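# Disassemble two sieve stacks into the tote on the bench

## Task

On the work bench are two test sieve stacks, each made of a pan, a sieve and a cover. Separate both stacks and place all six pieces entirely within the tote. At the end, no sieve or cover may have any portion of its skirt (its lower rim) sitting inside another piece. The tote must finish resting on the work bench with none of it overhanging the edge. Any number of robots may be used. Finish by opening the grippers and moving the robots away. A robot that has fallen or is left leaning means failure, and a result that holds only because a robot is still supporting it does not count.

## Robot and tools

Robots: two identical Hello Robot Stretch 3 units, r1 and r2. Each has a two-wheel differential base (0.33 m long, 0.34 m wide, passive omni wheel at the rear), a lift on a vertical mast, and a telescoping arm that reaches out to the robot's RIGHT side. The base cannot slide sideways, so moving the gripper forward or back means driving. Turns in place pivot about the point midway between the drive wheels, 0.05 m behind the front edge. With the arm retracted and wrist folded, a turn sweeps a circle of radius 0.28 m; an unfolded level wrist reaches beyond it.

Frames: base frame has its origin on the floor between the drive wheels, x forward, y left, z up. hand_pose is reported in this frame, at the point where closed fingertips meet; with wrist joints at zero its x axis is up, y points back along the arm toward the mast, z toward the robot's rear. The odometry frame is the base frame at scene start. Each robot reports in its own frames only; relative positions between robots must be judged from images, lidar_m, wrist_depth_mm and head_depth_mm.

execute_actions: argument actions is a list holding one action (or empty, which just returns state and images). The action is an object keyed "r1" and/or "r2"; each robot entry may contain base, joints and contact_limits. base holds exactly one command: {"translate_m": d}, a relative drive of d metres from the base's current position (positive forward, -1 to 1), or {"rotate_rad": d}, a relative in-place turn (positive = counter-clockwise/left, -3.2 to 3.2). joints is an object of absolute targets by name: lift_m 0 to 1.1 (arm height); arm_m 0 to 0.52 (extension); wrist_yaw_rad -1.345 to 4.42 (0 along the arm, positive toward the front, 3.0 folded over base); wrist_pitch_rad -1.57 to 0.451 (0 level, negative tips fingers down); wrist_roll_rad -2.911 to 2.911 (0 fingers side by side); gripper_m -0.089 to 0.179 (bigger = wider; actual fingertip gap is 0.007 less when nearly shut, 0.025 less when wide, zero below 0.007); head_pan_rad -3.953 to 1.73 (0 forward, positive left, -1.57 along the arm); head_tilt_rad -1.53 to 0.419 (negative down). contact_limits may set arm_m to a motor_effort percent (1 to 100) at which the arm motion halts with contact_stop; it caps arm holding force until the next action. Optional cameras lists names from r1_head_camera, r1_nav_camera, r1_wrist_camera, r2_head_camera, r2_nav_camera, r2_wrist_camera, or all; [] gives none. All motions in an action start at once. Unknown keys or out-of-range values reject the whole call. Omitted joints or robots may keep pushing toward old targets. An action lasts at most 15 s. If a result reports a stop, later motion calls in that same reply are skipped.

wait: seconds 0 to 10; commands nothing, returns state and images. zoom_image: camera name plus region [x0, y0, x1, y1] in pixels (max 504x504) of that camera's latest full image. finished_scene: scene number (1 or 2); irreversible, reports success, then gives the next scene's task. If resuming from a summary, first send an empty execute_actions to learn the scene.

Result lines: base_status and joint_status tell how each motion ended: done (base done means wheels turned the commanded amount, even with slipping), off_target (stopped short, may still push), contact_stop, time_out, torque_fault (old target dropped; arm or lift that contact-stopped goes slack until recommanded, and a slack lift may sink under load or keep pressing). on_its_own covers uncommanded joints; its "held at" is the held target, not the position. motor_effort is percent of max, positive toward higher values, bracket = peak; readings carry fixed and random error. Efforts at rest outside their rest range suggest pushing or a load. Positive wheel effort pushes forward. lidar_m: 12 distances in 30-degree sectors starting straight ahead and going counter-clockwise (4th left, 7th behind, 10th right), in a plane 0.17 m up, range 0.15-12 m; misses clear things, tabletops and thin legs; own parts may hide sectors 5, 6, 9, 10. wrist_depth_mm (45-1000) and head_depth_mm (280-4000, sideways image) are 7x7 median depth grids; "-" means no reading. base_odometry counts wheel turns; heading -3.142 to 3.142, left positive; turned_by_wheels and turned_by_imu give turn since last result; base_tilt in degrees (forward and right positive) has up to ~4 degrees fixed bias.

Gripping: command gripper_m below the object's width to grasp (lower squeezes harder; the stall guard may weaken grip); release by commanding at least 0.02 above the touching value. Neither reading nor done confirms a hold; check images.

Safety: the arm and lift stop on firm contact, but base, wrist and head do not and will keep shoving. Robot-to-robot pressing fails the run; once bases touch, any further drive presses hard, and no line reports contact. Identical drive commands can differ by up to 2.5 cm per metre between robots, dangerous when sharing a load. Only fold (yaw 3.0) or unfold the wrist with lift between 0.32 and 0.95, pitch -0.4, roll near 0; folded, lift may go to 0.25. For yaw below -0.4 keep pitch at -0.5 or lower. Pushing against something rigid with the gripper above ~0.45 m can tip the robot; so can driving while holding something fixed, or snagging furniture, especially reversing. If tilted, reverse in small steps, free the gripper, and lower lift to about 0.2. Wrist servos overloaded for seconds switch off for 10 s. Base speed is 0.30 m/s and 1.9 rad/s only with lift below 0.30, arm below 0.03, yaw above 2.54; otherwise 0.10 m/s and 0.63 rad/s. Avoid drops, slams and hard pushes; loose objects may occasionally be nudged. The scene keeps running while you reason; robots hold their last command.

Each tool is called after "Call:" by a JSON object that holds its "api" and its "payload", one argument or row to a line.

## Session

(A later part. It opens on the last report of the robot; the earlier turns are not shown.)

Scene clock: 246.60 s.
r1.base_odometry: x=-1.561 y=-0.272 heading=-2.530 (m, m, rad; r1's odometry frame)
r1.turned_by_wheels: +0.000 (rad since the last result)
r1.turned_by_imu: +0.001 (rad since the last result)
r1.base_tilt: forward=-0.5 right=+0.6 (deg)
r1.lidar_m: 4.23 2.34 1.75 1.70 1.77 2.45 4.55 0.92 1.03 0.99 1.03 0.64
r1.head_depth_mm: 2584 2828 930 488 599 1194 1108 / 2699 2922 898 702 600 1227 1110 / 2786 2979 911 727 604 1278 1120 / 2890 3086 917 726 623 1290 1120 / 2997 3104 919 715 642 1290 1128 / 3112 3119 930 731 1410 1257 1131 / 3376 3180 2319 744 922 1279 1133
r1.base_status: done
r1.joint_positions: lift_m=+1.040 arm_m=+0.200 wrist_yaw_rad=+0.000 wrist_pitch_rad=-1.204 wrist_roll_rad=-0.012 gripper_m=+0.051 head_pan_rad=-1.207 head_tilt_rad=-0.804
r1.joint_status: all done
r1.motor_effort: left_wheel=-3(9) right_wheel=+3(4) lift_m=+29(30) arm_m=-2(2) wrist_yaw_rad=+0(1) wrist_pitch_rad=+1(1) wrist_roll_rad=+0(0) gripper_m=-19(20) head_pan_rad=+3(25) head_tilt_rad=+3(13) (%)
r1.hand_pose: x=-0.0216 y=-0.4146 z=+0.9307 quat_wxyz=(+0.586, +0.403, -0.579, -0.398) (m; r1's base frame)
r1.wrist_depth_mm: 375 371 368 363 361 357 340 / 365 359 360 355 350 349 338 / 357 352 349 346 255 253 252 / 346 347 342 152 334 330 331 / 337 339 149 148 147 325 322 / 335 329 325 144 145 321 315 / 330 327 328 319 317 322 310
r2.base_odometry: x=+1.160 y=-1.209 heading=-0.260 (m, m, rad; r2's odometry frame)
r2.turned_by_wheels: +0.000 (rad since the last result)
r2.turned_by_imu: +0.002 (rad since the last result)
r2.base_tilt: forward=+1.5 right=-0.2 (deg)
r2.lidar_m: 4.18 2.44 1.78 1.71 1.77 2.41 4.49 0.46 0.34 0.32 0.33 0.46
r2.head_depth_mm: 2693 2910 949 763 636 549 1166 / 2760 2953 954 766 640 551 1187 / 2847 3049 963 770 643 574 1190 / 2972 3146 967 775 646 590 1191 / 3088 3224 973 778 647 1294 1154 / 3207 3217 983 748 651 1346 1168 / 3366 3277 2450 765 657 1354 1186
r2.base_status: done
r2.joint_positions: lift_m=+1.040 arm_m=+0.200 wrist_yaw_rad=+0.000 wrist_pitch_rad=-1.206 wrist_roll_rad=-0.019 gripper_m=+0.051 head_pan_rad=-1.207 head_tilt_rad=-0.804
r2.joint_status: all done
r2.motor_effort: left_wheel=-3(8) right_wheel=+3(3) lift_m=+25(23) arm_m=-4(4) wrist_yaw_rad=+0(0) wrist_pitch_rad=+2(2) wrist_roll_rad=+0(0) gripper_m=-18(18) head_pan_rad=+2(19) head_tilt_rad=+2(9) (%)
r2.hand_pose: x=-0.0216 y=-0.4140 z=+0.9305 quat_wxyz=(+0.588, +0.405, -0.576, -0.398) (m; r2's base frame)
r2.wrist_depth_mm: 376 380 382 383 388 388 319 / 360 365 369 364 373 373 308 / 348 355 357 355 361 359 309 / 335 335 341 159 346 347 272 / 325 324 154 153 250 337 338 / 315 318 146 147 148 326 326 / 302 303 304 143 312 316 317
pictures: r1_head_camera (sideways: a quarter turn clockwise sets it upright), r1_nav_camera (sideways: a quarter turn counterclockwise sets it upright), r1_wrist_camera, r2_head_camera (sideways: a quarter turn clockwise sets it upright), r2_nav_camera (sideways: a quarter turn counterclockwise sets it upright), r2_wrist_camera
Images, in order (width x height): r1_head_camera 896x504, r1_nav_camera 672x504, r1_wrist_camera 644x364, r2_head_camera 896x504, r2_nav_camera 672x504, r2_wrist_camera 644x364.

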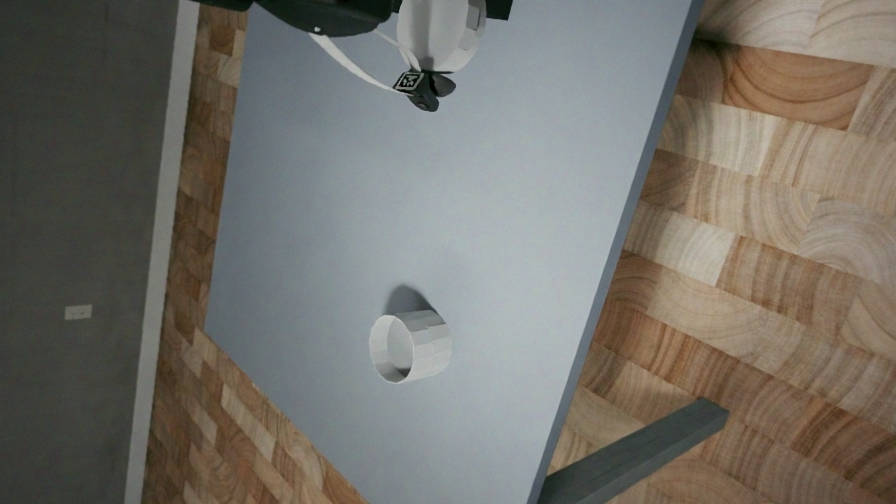

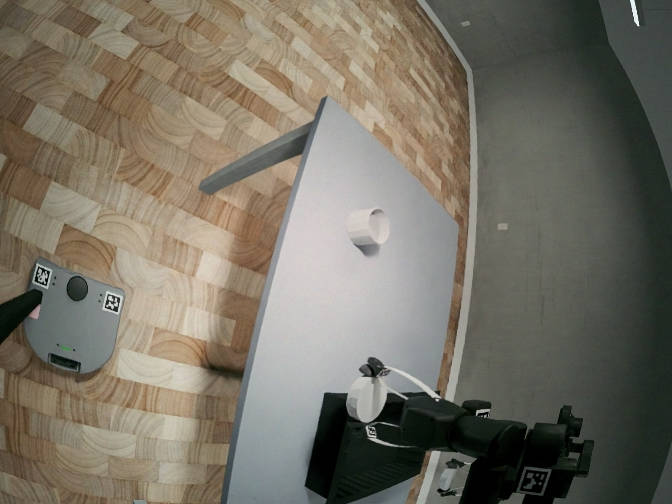

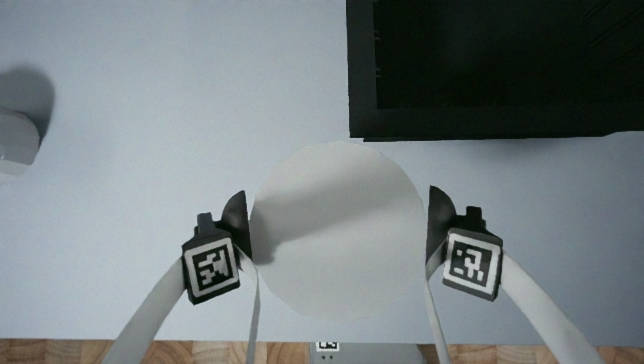

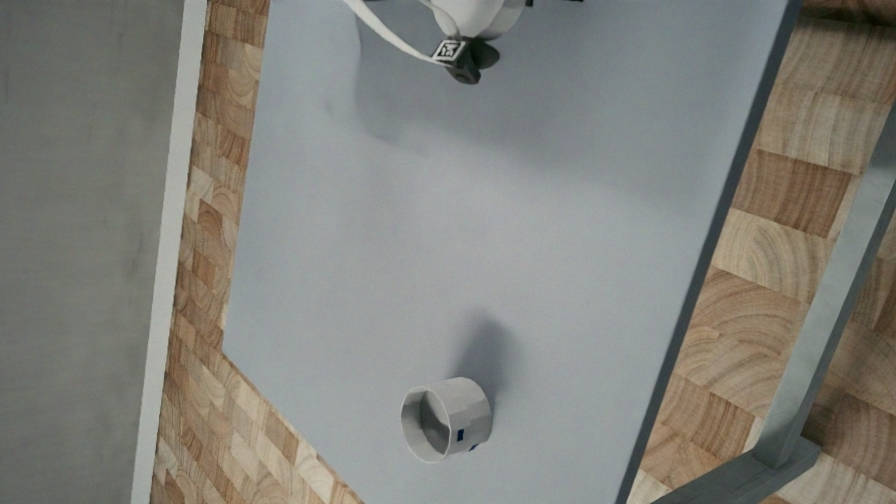

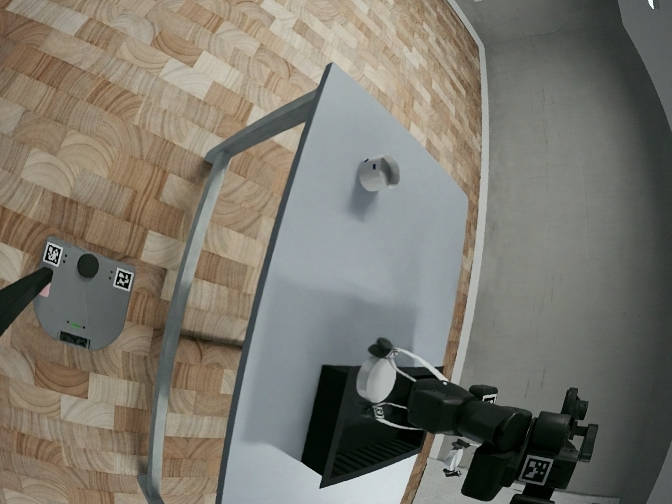

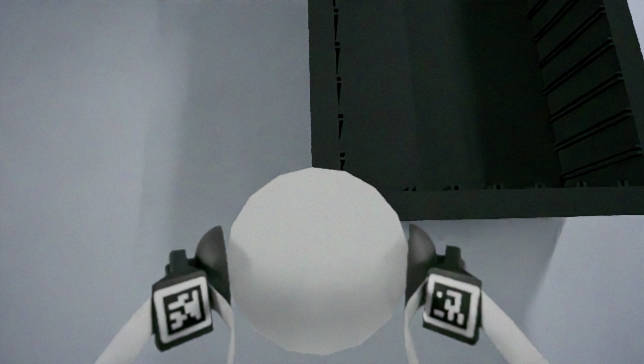

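Call:
{"api": "execute_actions", "payload": {
  "actions": [
    {"r1":{"base":{"translate_m":-0.14},"joints":{"head_pan_rad":-1.57,"head_tilt_rad":-0.85,"arm_m":0.348,"lift_m":1.0}},"r2":{"base":{"translate_m":-0.12},"joints":{"head_pan_rad":-1.57,"head_tilt_rad":-0.85,"arm_m":0.315,"lift_m":1.0}}}
  ],
  "cameras": ["r1_head_camera","r1_wrist_camera","r2_head_camera","r2_wrist_camera"]
}}

Scene clock: 278.43 s.
r1.base_odometry: x=-1.446 y=-0.192 heading=-2.530 (m, m, rad; r1's odometry frame)
r1.turned_by_wheels: +0.000 (rad since the last result)
r1.turned_by_imu: +0.001 (rad since the last result)
r1.base_tilt: forward=-0.4 right=+0.5 (deg)
r1.lidar_m: 4.37 2.34 1.75 1.70 1.77 2.46 4.43 0.79 1.02 0.99 1.03 0.75
r1.head_depth_mm: - 2742 853 692 598 1259 1096 / 2624 2759 787 662 602 1260 1103 / - 926 808 662 603 1259 1104 / 2720 2828 811 668 606 1271 1114 / 2723 2820 820 673 608 1275 1117 / 2732 2849 879 713 610 1285 1121 / 2702 2922 887 715 616 1291 1124
r1.base_status: done
r1.joint_positions: lift_m=+1.000 arm_m=+0.348 wrist_yaw_rad=+0.000 wrist_pitch_rad=-1.204 wrist_roll_rad=-0.012 gripper_m=+0.051 head_pan_rad=-1.563 head_tilt_rad=-0.839
r1.joint_status: all done
r1.motor_effort: left_wheel=-3(9) right_wheel=+3(4) lift_m=+23(27) arm_m=+2(3) wrist_yaw_rad=+0(0) wrist_pitch_rad=+1(1) wrist_roll_rad=+0(0) gripper_m=-19(19) head_pan_rad=-3(25) head_tilt_rad=-4(11) (%)
r1.hand_pose: x=-0.0216 y=-0.5620 z=+0.8910 quat_wxyz=(+0.586, +0.403, -0.579, -0.398) (m; r1's base frame)
r1.wrist_depth_mm: 328 323 316 315 317 242 308 / 322 318 311 312 306 248 303 / 314 228 303 304 301 249 299 / 305 226 295 152 291 251 291 / 299 226 149 148 147 227 281 / 293 286 254 145 146 224 277 / 288 201 197 197 193 193 271
r2.base_odometry: x=+1.044 y=-1.178 heading=-0.260 (m, m, rad; r2's odometry frame)
r2.turned_by_wheels: +0.000 (rad since the last result)
r2.turned_by_imu: +0.002 (rad since the last result)
r2.base_tilt: forward=+1.6 right=-0.1 (deg)
r2.lidar_m: 4.30 2.43 1.78 1.71 1.77 2.42 4.36 0.46 0.34 0.32 0.34 0.46
r2.head_depth_mm: 2819 2769 894 680 620 569 1114 / - 1912 835 718 622 571 1114 / - - 639 661 624 574 1124 / 2661 2933 905 740 628 576 1123 / 2787 2975 864 695 630 578 1127 / 2766 2979 923 751 635 582 1133 / 2805 2985 931 755 638 583 1136
r2.base_status: done
r2.joint_positions: lift_m=+1.000 arm_m=+0.315 wrist_yaw_rad=+0.000 wrist_pitch_rad=-1.206 wrist_roll_rad=-0.019 gripper_m=+0.051 head_pan_rad=-1.563 head_tilt_rad=-0.840
r2.joint_status: all done
r2.motor_effort: left_wheel=-3(7) right_wheel=+3(4) lift_m=+18(23) arm_m=+4(3) wrist_yaw_rad=+0(0) wrist_pitch_rad=+3(3) wrist_roll_rad=+0(0) gripper_m=-18(17) head_pan_rad=-3(20) head_tilt_rad=-4(10) (%)
r2.hand_pose: x=-0.0216 y=-0.5284 z=+0.8909 quat_wxyz=(+0.588, +0.405, -0.576, -0.398) (m; r2's base frame)
r2.wrist_depth_mm: 332 263 334 337 340 269 348 / 323 240 322 326 325 252 336 / 307 238 307 314 318 237 325 / 296 217 296 158 304 238 312 / 286 217 154 153 292 239 300 / 277 198 146 147 148 225 288 / 269 192 260 143 247 217 277
pictures: r1_head_camera (sideways: a quarter turn clockwise sets it upright), r1_wrist_camera, r2_head_camera (sideways: a quarter turn clockwise sets it upright), r2_wrist_camera
Images, in order (width x height): r1_head_camera 896x504, r1_wrist_camera 644x364, r2_head_camera 896x504, r2_wrist_camera 644x364.

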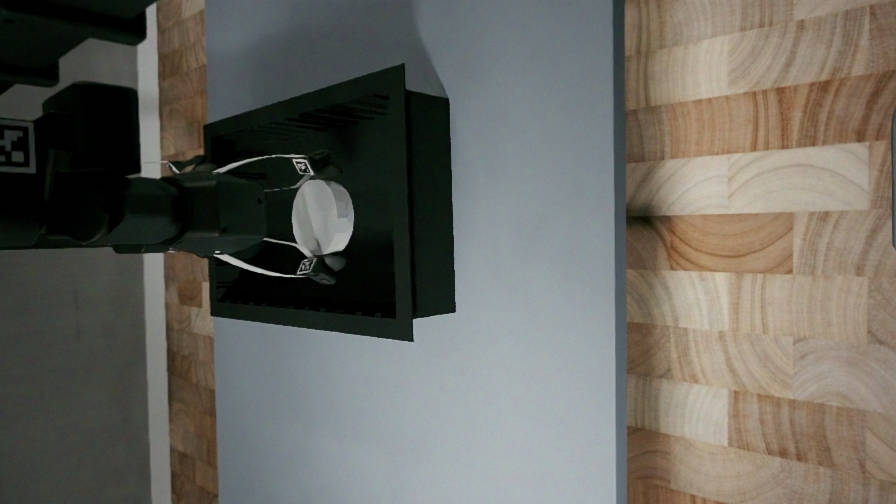

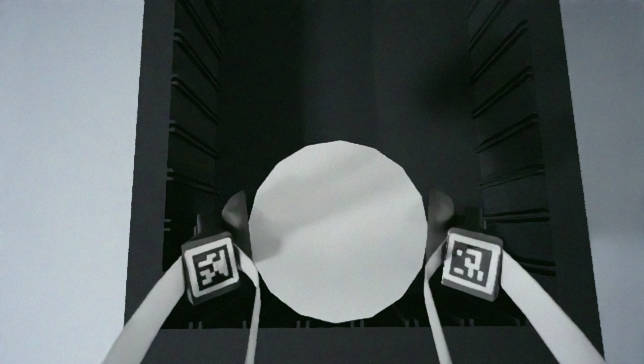

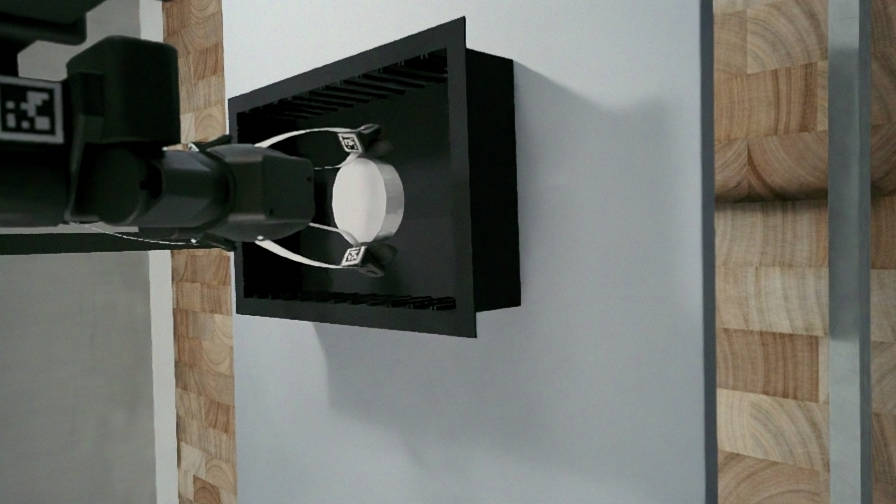

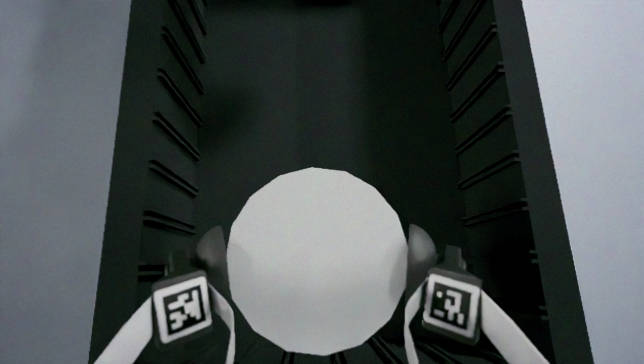

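Call:
{"api": "execute_actions", "payload": {
  "actions": [
    {"r1":{"joints":{"lift_m":0.892}},"r2":{"joints":{"lift_m":0.893}}}
  ],
  "cameras": ["r1_head_camera","r1_wrist_camera","r2_head_camera","r2_wrist_camera"]
}}

Scene clock: 285.00 s.
r1.base_odometry: x=-1.446 y=-0.192 heading=-2.530 (m, m, rad; r1's odometry frame)
r1.turned_by_wheels: +0.000 (rad since the last result)
r1.turned_by_imu: +0.001 (rad since the last result)
r1.base_tilt: forward=-0.4 right=+0.6 (deg)
r1.lidar_m: 4.35 2.34 1.75 1.70 1.77 2.45 4.42 0.79 1.02 0.99 1.04 0.76
r1.head_depth_mm: 2723 2949 - 691 598 1243 1096 / 2692 - 771 660 601 1259 1109 / 2552 - 829 664 604 1262 1109 / 754 1382 862 668 605 1266 1119 / 2727 2853 822 673 609 1279 1111 / 2753 2855 880 714 613 1286 1121 / 2702 2872 889 717 614 1284 1121
r1.base_status: not commanded
r1.joint_positions: lift_m=+0.892 arm_m=+0.348 wrist_yaw_rad=+0.000 wrist_pitch_rad=-1.204 wrist_roll_rad=-0.012 gripper_m=+0.051 head_pan_rad=-1.563 head_tilt_rad=-0.839
r1.joint_status: all done
r1.motor_effort: left_wheel=-3(3) right_wheel=+2(2) lift_m=+22(29) arm_m=+3(3) wrist_yaw_rad=+0(1) wrist_pitch_rad=+1(1) wrist_roll_rad=+0(0) gripper_m=-19(19) head_pan_rad=-3(4) head_tilt_rad=-6(5) (%)
r1.hand_pose: x=-0.0216 y=-0.5621 z=+0.7830 quat_wxyz=(+0.586, +0.403, -0.579, -0.398) (m; r1's base frame)
r1.wrist_depth_mm: 137 183 201 200 197 196 163 / 135 183 197 194 193 192 163 / 135 181 191 190 189 187 163 / 134 179 188 152 183 183 166 / 134 180 149 149 148 179 165 / 134 167 179 145 146 175 164 / 133 156 172 163 174 169 153
r2.base_odometry: x=+1.044 y=-1.178 heading=-0.260 (m, m, rad; r2's odometry frame)
r2.turned_by_wheels: +0.000 (rad since the last result)
r2.turned_by_imu: +0.001 (rad since the last result)
r2.base_tilt: forward=+1.7 right=-0.2 (deg)
r2.lidar_m: 4.29 2.44 1.77 1.71 1.77 2.42 4.37 0.46 0.34 0.32 0.34 0.46
r2.head_depth_mm: 2758 2972 - 662 619 570 1114 / 2779 - 820 715 623 572 1112 / 754 - - 657 625 574 1121 / 742 2814 893 692 628 576 1120 / 2761 2930 864 694 631 578 1125 / 2806 2979 927 750 634 582 1133 / 2802 2990 933 755 637 585 1133
r2.base_status: not commanded
r2.joint_positions: lift_m=+0.893 arm_m=+0.315 wrist_yaw_rad=+0.000 wrist_pitch_rad=-1.206 wrist_roll_rad=-0.019 gripper_m=+0.051 head_pan_rad=-1.563 head_tilt_rad=-0.840
r2.joint_status: all done
r2.motor_effort: left_wheel=-3(3) right_wheel=+4(3) lift_m=+18(19) arm_m=+3(3) wrist_yaw_rad=+0(0) wrist_pitch_rad=+2(3) wrist_roll_rad=+0(0) gripper_m=-18(17) head_pan_rad=-3(3) head_tilt_rad=-4(3) (%)
r2.hand_pose: x=-0.0216 y=-0.5284 z=+0.7839 quat_wxyz=(+0.588, +0.405, -0.576, -0.398) (m; r2's base frame)
r2.wrist_depth_mm: 140 206 215 217 219 219 160 / 140 201 207 208 211 210 161 / 141 195 197 199 202 203 163 / 139 188 191 159 195 196 163 / 141 182 155 153 186 188 164 / 138 176 147 147 149 183 164 / 137 169 171 144 173 176 165
pictures: r1_head_camera (sideways: a quarter turn clockwise sets it upright), r1_wrist_camera, r2_head_camera (sideways: a quarter turn clockwise sets it upright), r2_wrist_camera
Images, in order (width x height): r1_head_camera 896x504, r1_wrist_camera 644x364, r2_head_camera 896x504, r2_wrist_camera 644x364.

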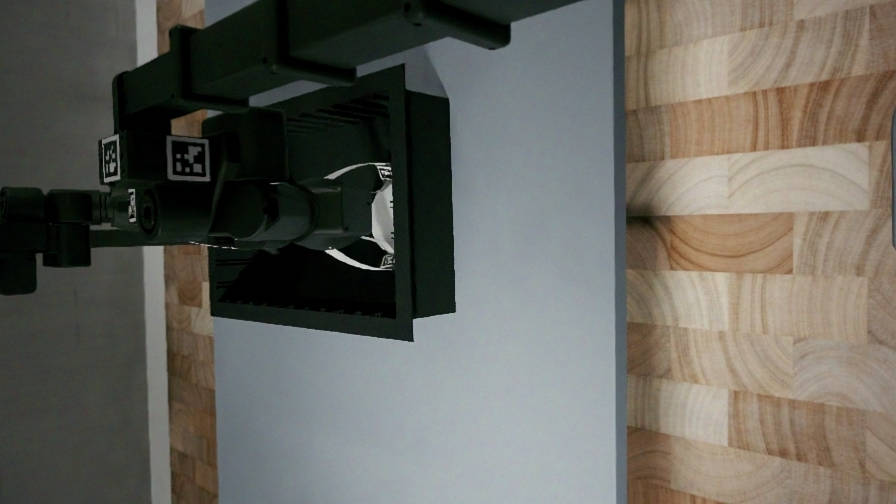

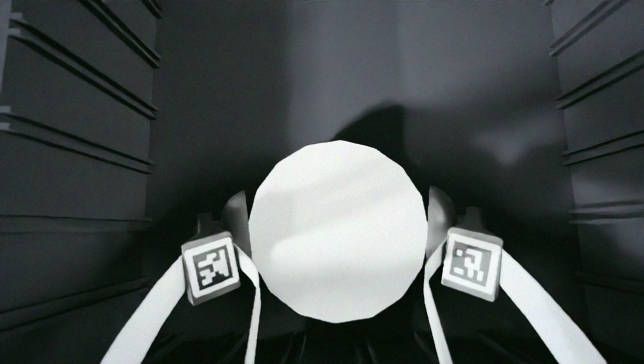

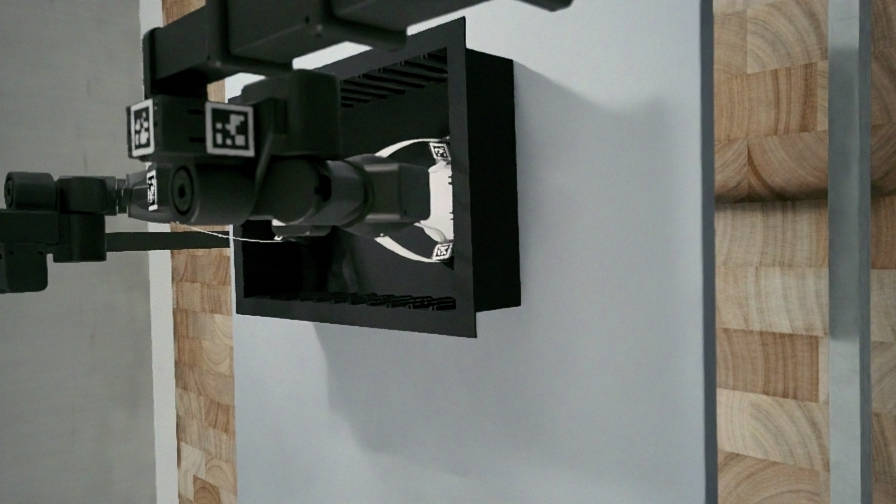

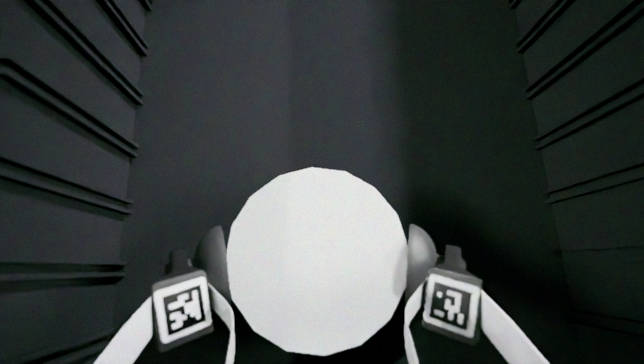

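Call:
{"api": "execute_actions", "payload": {
  "actions": [
    {"r1":{"joints":{"lift_m":0.885}},"r2":{"joints":{"lift_m":0.885}}}
  ],
  "cameras": []
}}

Call:
{"api": "execute_actions", "payload": {
  "actions": [
    {"r1":{"joints":{"gripper_m":0.11}},"r2":{"joints":{"gripper_m":0.11}}}
  ],
  "cameras": []
}}

Call:
{"api": "execute_actions", "payload": {
  "actions": [
    {"r1":{"joints":{"lift_m":0.975}},"r2":{"joints":{"lift_m":0.975}}}
  ],
  "cameras": ["r1_wrist_camera","r2_wrist_camera"]
}}

Call:
{"api": "execute_actions", "payload": {
  "actions": [
    {"r1":{"base":{"translate_m":0.49},"joints":{"arm_m":0.291}},"r2":{"base":{"translate_m":0.54},"joints":{"arm_m":0.255}}}
  ],
  "cameras": ["r1_head_camera","r1_wrist_camera","r2_head_camera","r2_wrist_camera"]
}}

Scene clock: 297.03 s.
r1.base_odometry: x=-1.446 y=-0.192 heading=-2.530 (m, m, rad; r1's odometry frame)
r1.turned_by_wheels: +0.000 (rad since the last result)
r1.turned_by_imu: +0.001 (rad since the last result)
r1.base_tilt: forward=-0.4 right=+0.5 (deg)
r1.lidar_m: 4.36 2.34 1.75 1.70 1.77 2.45 4.43 0.79 1.02 0.99 1.03 0.76
r1.head_depth_mm: 2680 2926 - 686 598 1249 1109 / 2671 - 773 661 600 1262 1104 / 2534 - 828 666 603 1256 1110 / 757 1379 862 668 606 1268 1111 / 2728 2823 822 671 610 1265 1119 / 2693 2889 879 712 613 1276 1120 / 2686 2897 884 715 616 1282 1118
r1.base_status: not commanded
r1.joint_positions: lift_m=+0.890 arm_m=+0.348 wrist_yaw_rad=+0.000 wrist_pitch_rad=-1.203 wrist_roll_rad=-0.012 gripper_m=+0.051 head_pan_rad=-1.563 head_tilt_rad=-0.840
r1.joint_status: lift_m contact_stop (moved -0.002 of -0.007)
r1.on_its_own: lift_m is slack since a contact_stop, until your next command for it (your +0.885 is given up)
r1.motor_effort: left_wheel=-3(3) right_wheel=+2(4) lift_m=+25(25) arm_m=+2(3) wrist_yaw_rad=+0(0) wrist_pitch_rad=+1(1) wrist_roll_rad=+0(0) gripper_m=-19(18) head_pan_rad=-3(3) head_tilt_rad=-4(6) (%)
r1.hand_pose: x=-0.0216 y=-0.5623 z=+0.7811 quat_wxyz=(+0.587, +0.403, -0.579, -0.398) (m; r1's base frame)
r1.wrist_depth_mm: 136 185 201 200 196 196 163 / 136 183 198 193 192 190 163 / 135 181 192 189 189 186 164 / 135 180 187 152 181 181 165 / 134 179 149 148 147 178 166 / 133 166 177 144 145 174 166 / 133 156 173 164 172 169 154
r2.base_odometry: x=+1.044 y=-1.178 heading=-0.260 (m, m, rad; r2's odometry frame)
r2.turned_by_wheels: +0.000 (rad since the last result)
r2.turned_by_imu: +0.000 (rad since the last result)
r2.base_tilt: forward=+1.6 right=-0.2 (deg)
r2.lidar_m: 4.30 2.45 1.77 1.71 1.77 2.41 4.38 0.46 0.34 0.32 0.34 0.45
r2.head_depth_mm: 2769 2959 - 662 618 569 1114 / 2782 - 819 686 624 572 1113 / 756 743 - 658 624 574 1118 / 742 2823 893 692 628 576 1123 / 2777 2948 865 695 631 579 1128 / 2786 2946 925 751 634 580 1130 / 2787 2997 931 755 636 585 1133
r2.base_status: not commanded
r2.joint_positions: lift_m=+0.891 arm_m=+0.315 wrist_yaw_rad=+0.000 wrist_pitch_rad=-1.205 wrist_roll_rad=-0.019 gripper_m=+0.051 head_pan_rad=-1.563 head_tilt_rad=-0.840
r2.joint_status: lift_m contact_stop (moved -0.002 of -0.008)
r2.on_its_own: lift_m is slack since a contact_stop, until your next command for it (your +0.885 is given up)
r2.motor_effort: left_wheel=-2(3) right_wheel=+2(4) lift_m=+21(21) arm_m=+3(2) wrist_yaw_rad=+0(0) wrist_pitch_rad=+2(2) wrist_roll_rad=+0(0) gripper_m=-18(18) head_pan_rad=-3(3) head_tilt_rad=-3(3) (%)
r2.hand_pose: x=-0.0216 y=-0.5288 z=+0.7816 quat_wxyz=(+0.588, +0.405, -0.577, -0.397) (m; r2's base frame)
r2.wrist_depth_mm: 142 207 212 216 218 217 162 / 141 200 206 206 208 208 161 / 141 192 197 199 200 201 162 / 139 188 189 159 193 194 162 / 142 180 154 153 185 188 163 / 138 172 146 147 148 182 164 / 137 168 170 142 172 175 165
pictures: none
No camera images: the call's "cameras" was empty. Leave "cameras" out to get every camera's image.

not run: a stop came earlier in this reply.

not run: a stop came earlier in this reply.

not run: a stop came earlier in this reply.

Call:
{"api": "execute_actions", "payload": {
  "actions": [
    {"r1":{"joints":{"gripper_m":0.11,"lift_m":0.891}},"r2":{"joints":{"gripper_m":0.11,"lift_m":0.892}}}
  ],
  "cameras": ["r1_wrist_camera","r2_wrist_camera"]
}}

Call:
{"api": "execute_actions", "payload": {
  "actions": [
    {"r1":{"joints":{"lift_m":0.975}},"r2":{"joints":{"lift_m":0.975}}}
  ],
  "cameras": ["r1_wrist_camera","r2_wrist_camera"]
}}

Call:
{"api": "execute_actions", "payload": {
  "actions": [
    {"r1":{"base":{"translate_m":0.49},"joints":{"arm_m":0.291}},"r2":{"base":{"translate_m":0.54},"joints":{"arm_m":0.255}}}
  ],
  "cameras": ["r1_head_camera","r1_wrist_camera","r2_head_camera","r2_wrist_camera"]
}}

Scene clock: 307.73 s.
r1.base_odometry: x=-1.446 y=-0.192 heading=-2.530 (m, m, rad; r1's odometry frame)
r1.turned_by_wheels: +0.000 (rad since the last result)
r1.turned_by_imu: +0.001 (rad since the last result)
r1.base_tilt: forward=-0.5 right=+0.6 (deg)
r1.lidar_m: 4.37 2.34 1.76 1.70 1.78 2.46 4.40 0.79 1.02 0.99 1.03 0.75
r1.head_depth_mm: 2697 2905 - 695 597 1260 1103 / 2717 - 775 662 599 1254 1104 / 2532 - 815 663 602 1255 1103 / 752 1385 865 670 608 1269 1109 / 2681 2823 818 671 611 1276 1119 / 2728 2863 878 713 613 1279 1115 / 2692 2910 885 717 615 1294 1125
r1.base_status: not commanded
r1.joint_positions: lift_m=+0.891 arm_m=+0.348 wrist_yaw_rad=+0.000 wrist_pitch_rad=-1.203 wrist_roll_rad=-0.012 gripper_m=+0.110 head_pan_rad=-1.563 head_tilt_rad=-0.840
r1.joint_status: all done
r1.motor_effort: left_wheel=-2(3) right_wheel=+1(3) lift_m=+26(25) arm_m=+3(2) wrist_yaw_rad=+0(0) wrist_pitch_rad=+1(1) wrist_roll_rad=+0(0) gripper_m=+1(96) head_pan_rad=-4(3) head_tilt_rad=-4(5) (%)
r1.hand_pose: x=-0.0216 y=-0.5624 z=+0.7819 quat_wxyz=(+0.587, +0.403, -0.579, -0.398) (m; r1's base frame)
r1.wrist_depth_mm: 136 184 200 199 197 195 163 / 136 183 196 194 192 192 163 / 135 181 192 190 188 188 164 / 135 180 186 164 184 182 164 / 134 168 162 159 159 178 165 / 134 158 178 156 176 174 159 / 133 168 175 175 172 172 151
r2.base_odometry: x=+1.044 y=-1.178 heading=-0.260 (m, m, rad; r2's odometry frame)
r2.turned_by_wheels: +0.000 (rad since the last result)
r2.turned_by_imu: +0.001 (rad since the last result)
r2.base_tilt: forward=+1.6 right=-0.2 (deg)
r2.lidar_m: 4.30 2.45 1.78 1.71 1.77 2.42 4.37 0.46 0.34 0.32 0.34 0.46
r2.head_depth_mm: 2785 2964 - 665 619 570 1114 / 2817 - 821 662 622 572 1112 / 756 - - 657 626 574 1120 / 741 2776 896 658 628 578 1121 / 2786 2940 867 694 630 578 1123 / 2811 2977 922 752 633 580 1133 / 2822 3013 931 756 638 583 1136
r2.base_status: not commanded
r2.joint_positions: lift_m=+0.892 arm_m=+0.315 wrist_yaw_rad=+0.000 wrist_pitch_rad=-1.205 wrist_roll_rad=-0.019 gripper_m=+0.110 head_pan_rad=-1.563 head_tilt_rad=-0.840
r2.joint_status: all done
r2.motor_effort: left_wheel=-1(2) right_wheel=+2(2) lift_m=+23(24) arm_m=+3(4) wrist_yaw_rad=+0(0) wrist_pitch_rad=+2(2) wrist_roll_rad=-1(0) gripper_m=+0(96) head_pan_rad=-3(3) head_tilt_rad=-3(3) (%)
r2.hand_pose: x=-0.0216 y=-0.5288 z=+0.7827 quat_wxyz=(+0.588, +0.405, -0.577, -0.397) (m; r2's base frame)
r2.wrist_depth_mm: 142 207 213 215 219 217 161 / 144 202 204 207 209 209 161 / 141 193 197 199 201 202 161 / 140 187 190 169 193 194 162 / 142 181 180 163 185 189 163 / 138 169 158 157 161 183 164 / 137 168 171 154 174 173 161
pictures: r1_wrist_camera, r2_wrist_camera
Images, in order (width x height): r1_wrist_camera 644x364, r2_wrist_camera 644x364.

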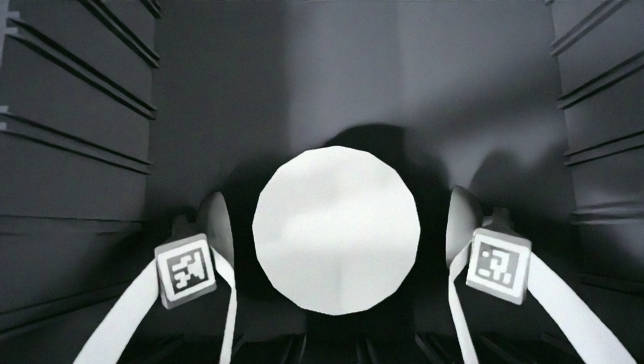

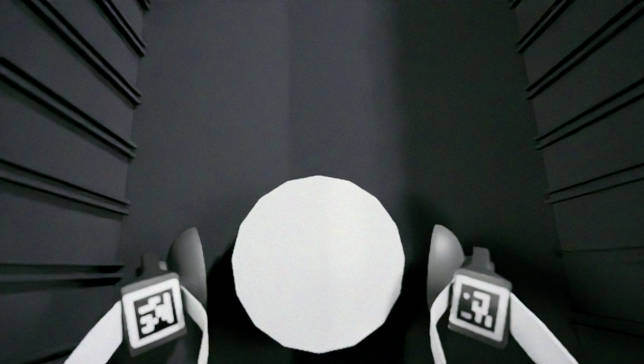

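Scene clock: 309.33 s.
r1.base_odometry: x=-1.446 y=-0.192 heading=-2.530 (m, m, rad; r1's odometry frame)
r1.turned_by_wheels: +0.000 (rad since the last result)
r1.turned_by_imu: +0.000 (rad since the last result)
r1.base_tilt: forward=-0.5 right=+0.7 (deg)
r1.lidar_m: 4.37 2.35 1.75 1.70 1.77 2.46 4.41 0.79 1.02 0.99 1.04 0.75
r1.head_depth_mm: - 1015 852 691 599 1256 1098 / - 1061 789 661 601 1262 1109 / - 905 856 665 604 1256 1109 / 2713 2792 857 669 607 1274 1115 / 2709 2830 818 671 609 1268 1120 / 2719 2864 881 713 613 1285 1123 / 2711 2896 886 717 615 1275 1124
r1.base_status: not commanded
r1.joint_positions: lift_m=+0.975 arm_m=+0.348 wrist_yaw_rad=+0.000 wrist_pitch_rad=-1.203 wrist_roll_rad=-0.012 gripper_m=+0.110 head_pan_rad=-1.563 head_tilt_rad=-0.840
r1.joint_status: all done
r1.motor_effort: left_wheel=-2(2) right_wheel=+2(1) lift_m=+30(29) arm_m=+4(3) wrist_yaw_rad=-1(0) wrist_pitch_rad=+1(1) wrist_roll_rad=+0(0) gripper_m=-1(1) head_pan_rad=-3(3) head_tilt_rad=-5(4) (%)
r1.hand_pose: x=-0.0216 y=-0.5624 z=+0.8658 quat_wxyz=(+0.587, +0.403, -0.579, -0.398) (m; r1's base frame)
r1.wrist_depth_mm: 300 212 293 290 286 244 284 / 294 211 284 285 282 249 191 / 288 194 276 275 275 247 187 / 280 194 273 267 270 251 182 / 274 184 266 244 263 216 177 / 270 179 260 255 258 245 172 / 262 177 181 179 175 174 168
r2.base_odometry: x=+1.044 y=-1.178 heading=-0.260 (m, m, rad; r2's odometry frame)
r2.turned_by_wheels: +0.000 (rad since the last result)
r2.turned_by_imu: +0.000 (rad since the last result)
r2.base_tilt: forward=+1.6 right=-0.2 (deg)
r2.lidar_m: 4.28 2.44 1.77 1.71 1.77 2.41 4.38 0.46 0.34 0.32 0.34 0.46
r2.head_depth_mm: - 1897 897 679 620 569 1114 / - 886 843 661 622 571 1117 / - - 849 706 625 573 1119 / 1383 2863 905 707 628 577 1122 / 2770 2958 865 695 632 579 1123 / 2775 2949 927 750 634 580 1135 / 2799 3001 932 757 637 583 1140
r2.base_status: not commanded
r2.joint_positions: lift_m=+0.975 arm_m=+0.315 wrist_yaw_rad=+0.000 wrist_pitch_rad=-1.205 wrist_roll_rad=-0.019 gripper_m=+0.110 head_pan_rad=-1.563 head_tilt_rad=-0.840
r2.joint_status: all done
r2.motor_effort: left_wheel=-2(1) right_wheel=+2(2) lift_m=+25(22) arm_m=+3(3) wrist_yaw_rad=+0(0) wrist_pitch_rad=+2(2) wrist_roll_rad=+0(0) gripper_m=+0(0) head_pan_rad=-3(3) head_tilt_rad=-4(2) (%)
r2.hand_pose: x=-0.0216 y=-0.5288 z=+0.8656 quat_wxyz=(+0.588, +0.405, -0.577, -0.397) (m; r2's base frame)
r2.wrist_depth_mm: 304 223 304 311 312 232 323 / 293 205 294 298 300 236 308 / 282 203 283 286 289 236 294 / 269 201 273 275 280 238 282 / 262 200 264 244 268 236 190 / 252 173 254 235 258 212 182 / 243 215 247 247 249 224 176
pictures: r1_wrist_camera, r2_wrist_camera
Images, in order (width x height): r1_wrist_camera 644x364, r2_wrist_camera 644x364.

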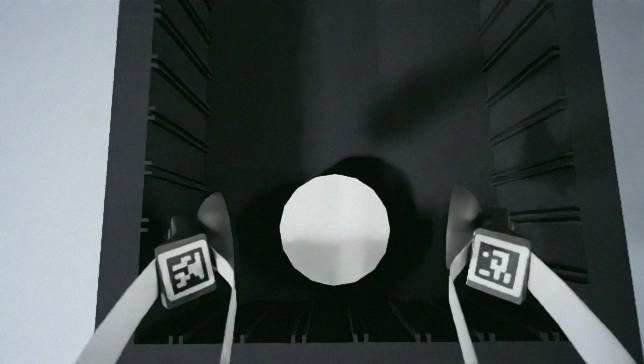

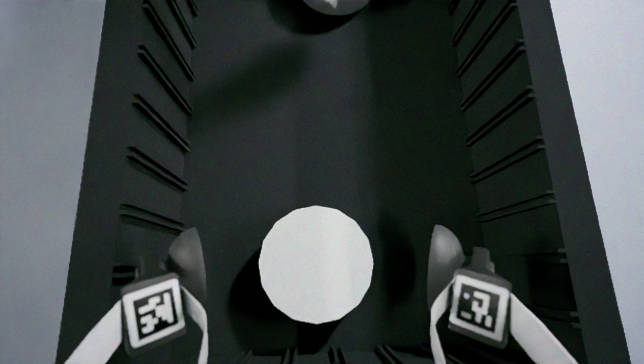

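Scene clock: 315.67 s.
r1.base_odometry: x=-1.847 y=-0.473 heading=-2.530 (m, m, rad; r1's odometry frame)
r1.turned_by_wheels: +0.000 (rad since the last result)
r1.turned_by_imu: +0.002 (rad since the last result)
r1.base_tilt: forward=-0.3 right=+0.4 (deg)
r1.lidar_m: 3.88 2.35 1.74 1.69 1.76 2.44 1.28 1.25 1.03 1.00 0.39 4.02
r1.head_depth_mm: - 1060 849 693 596 1251 1096 / - 1021 856 695 600 1259 1101 / - - 834 673 603 1263 1108 / 2692 2811 843 676 606 1258 1113 / 2716 2833 874 706 608 1241 1118 / 2737 2881 908 713 613 1214 1122 / 2736 2880 2212 1766 629 1287 1125
r1.base_status: done
r1.joint_positions: lift_m=+0.975 arm_m=+0.291 wrist_yaw_rad=-0.002 wrist_pitch_rad=-1.200 wrist_roll_rad=-0.011 gripper_m=+0.110 head_pan_rad=-1.563 head_tilt_rad=-0.840
r1.joint_status: all done
r1.motor_effort: left_wheel=-2(3) right_wheel=+1(10) lift_m=+28(30) arm_m=-3(6) wrist_yaw_rad=+2(4) wrist_pitch_rad=+0(4) wrist_roll_rad=+0(2) gripper_m=+1(2) head_pan_rad=-3(3) head_tilt_rad=-5(5) (%)
r1.hand_pose: x=-0.0218 y=-0.5066 z=+0.8660 quat_wxyz=(+0.587, +0.401, -0.580, -0.398) (m; r1's base frame)
r1.wrist_depth_mm: 305 297 297 292 292 290 287 / 293 291 288 286 285 282 280 / 289 283 282 278 277 276 274 / 281 280 275 239 271 269 266 / 274 270 268 233 264 262 261 / 267 266 262 230 259 259 255 / 263 259 256 255 253 253 251
r2.base_odometry: x=+1.566 y=-1.317 heading=-0.260 (m, m, rad; r2's odometry frame)
r2.turned_by_wheels: +0.000 (rad since the last result)
r2.turned_by_imu: +0.001 (rad since the last result)
r2.base_tilt: forward=+1.6 right=-0.2 (deg)
r2.lidar_m: 3.77 2.45 1.78 1.71 1.77 2.42 1.30 0.46 0.33 0.32 0.33 3.94
r2.head_depth_mm: - 2859 894 734 619 569 1111 / - - 901 719 622 571 1117 / 2727 - - 680 624 574 1116 / 2811 2954 945 724 627 576 1125 / 2790 2954 920 746 631 580 970 / 2796 2962 2286 794 633 580 1182 / 2777 2983 2288 1867 1571 1323 1197
r2.base_status: done
r2.joint_positions: lift_m=+0.975 arm_m=+0.255 wrist_yaw_rad=-0.002 wrist_pitch_rad=-1.202 wrist_roll_rad=-0.019 gripper_m=+0.110 head_pan_rad=-1.563 head_tilt_rad=-0.840
r2.joint_status: all done
r2.motor_effort: left_wheel=-3(3) right_wheel=+2(10) lift_m=+22(24) arm_m=-4(4) wrist_yaw_rad=+2(4) wrist_pitch_rad=+1(4) wrist_roll_rad=+0(0) gripper_m=+0(2) head_pan_rad=-3(3) head_tilt_rad=-3(3) (%)
r2.hand_pose: x=-0.0217 y=-0.4702 z=+0.8659 quat_wxyz=(+0.588, +0.403, -0.578, -0.397) (m; r2's base frame)
r2.wrist_depth_mm: - 308 310 314 318 323 324 / - 295 299 300 303 307 309 / - 286 285 290 294 295 294 / 277 273 275 278 282 285 288 / 265 266 266 235 271 273 275 / 257 257 256 227 259 266 266 / 247 246 249 249 252 252 255
pictures: r1_head_camera (sideways: a quarter turn clockwise sets it upright), r1_wrist_camera, r2_head_camera (sideways: a quarter turn clockwise sets it upright), r2_wrist_camera
Images, in order (width x height): r1_head_camera 896x504, r1_wrist_camera 644x364, r2_head_camera 896x504, r2_wrist_camera 644x364.

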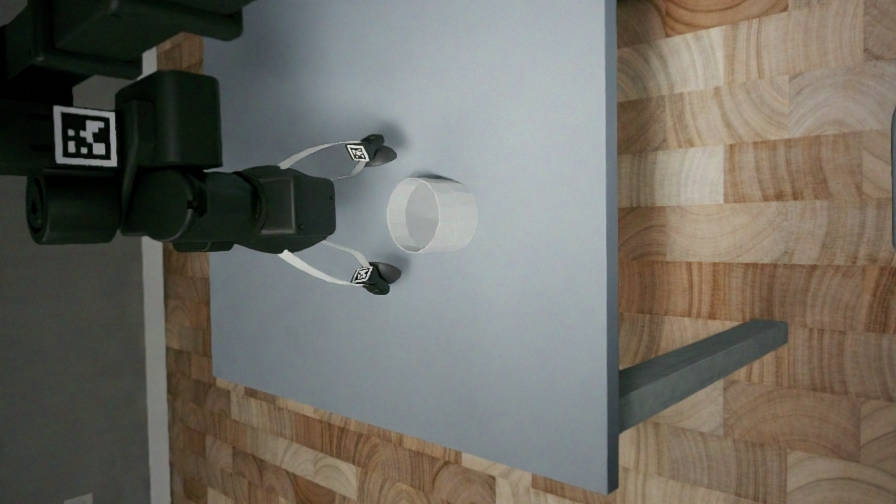

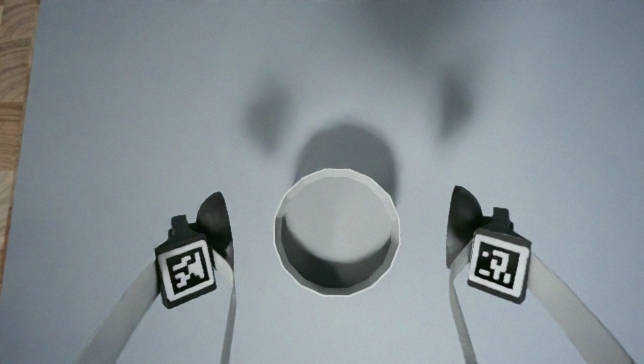

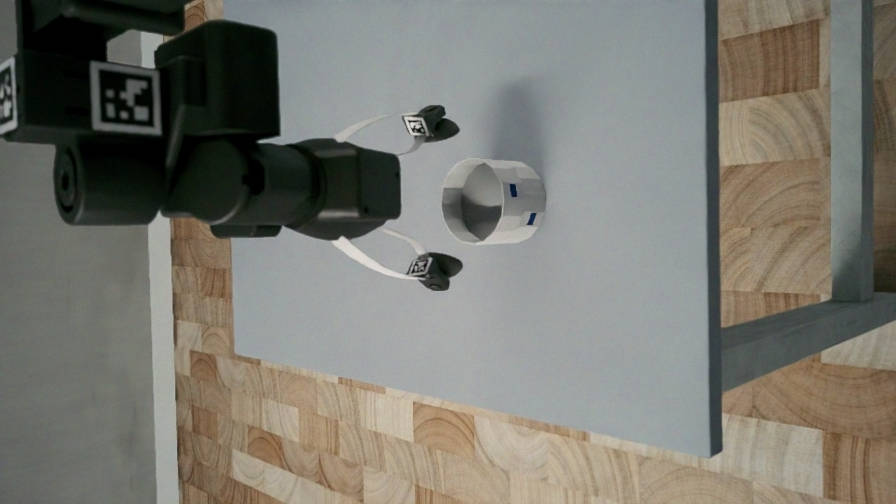

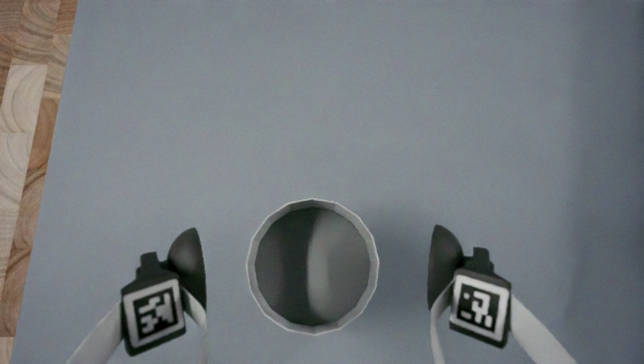

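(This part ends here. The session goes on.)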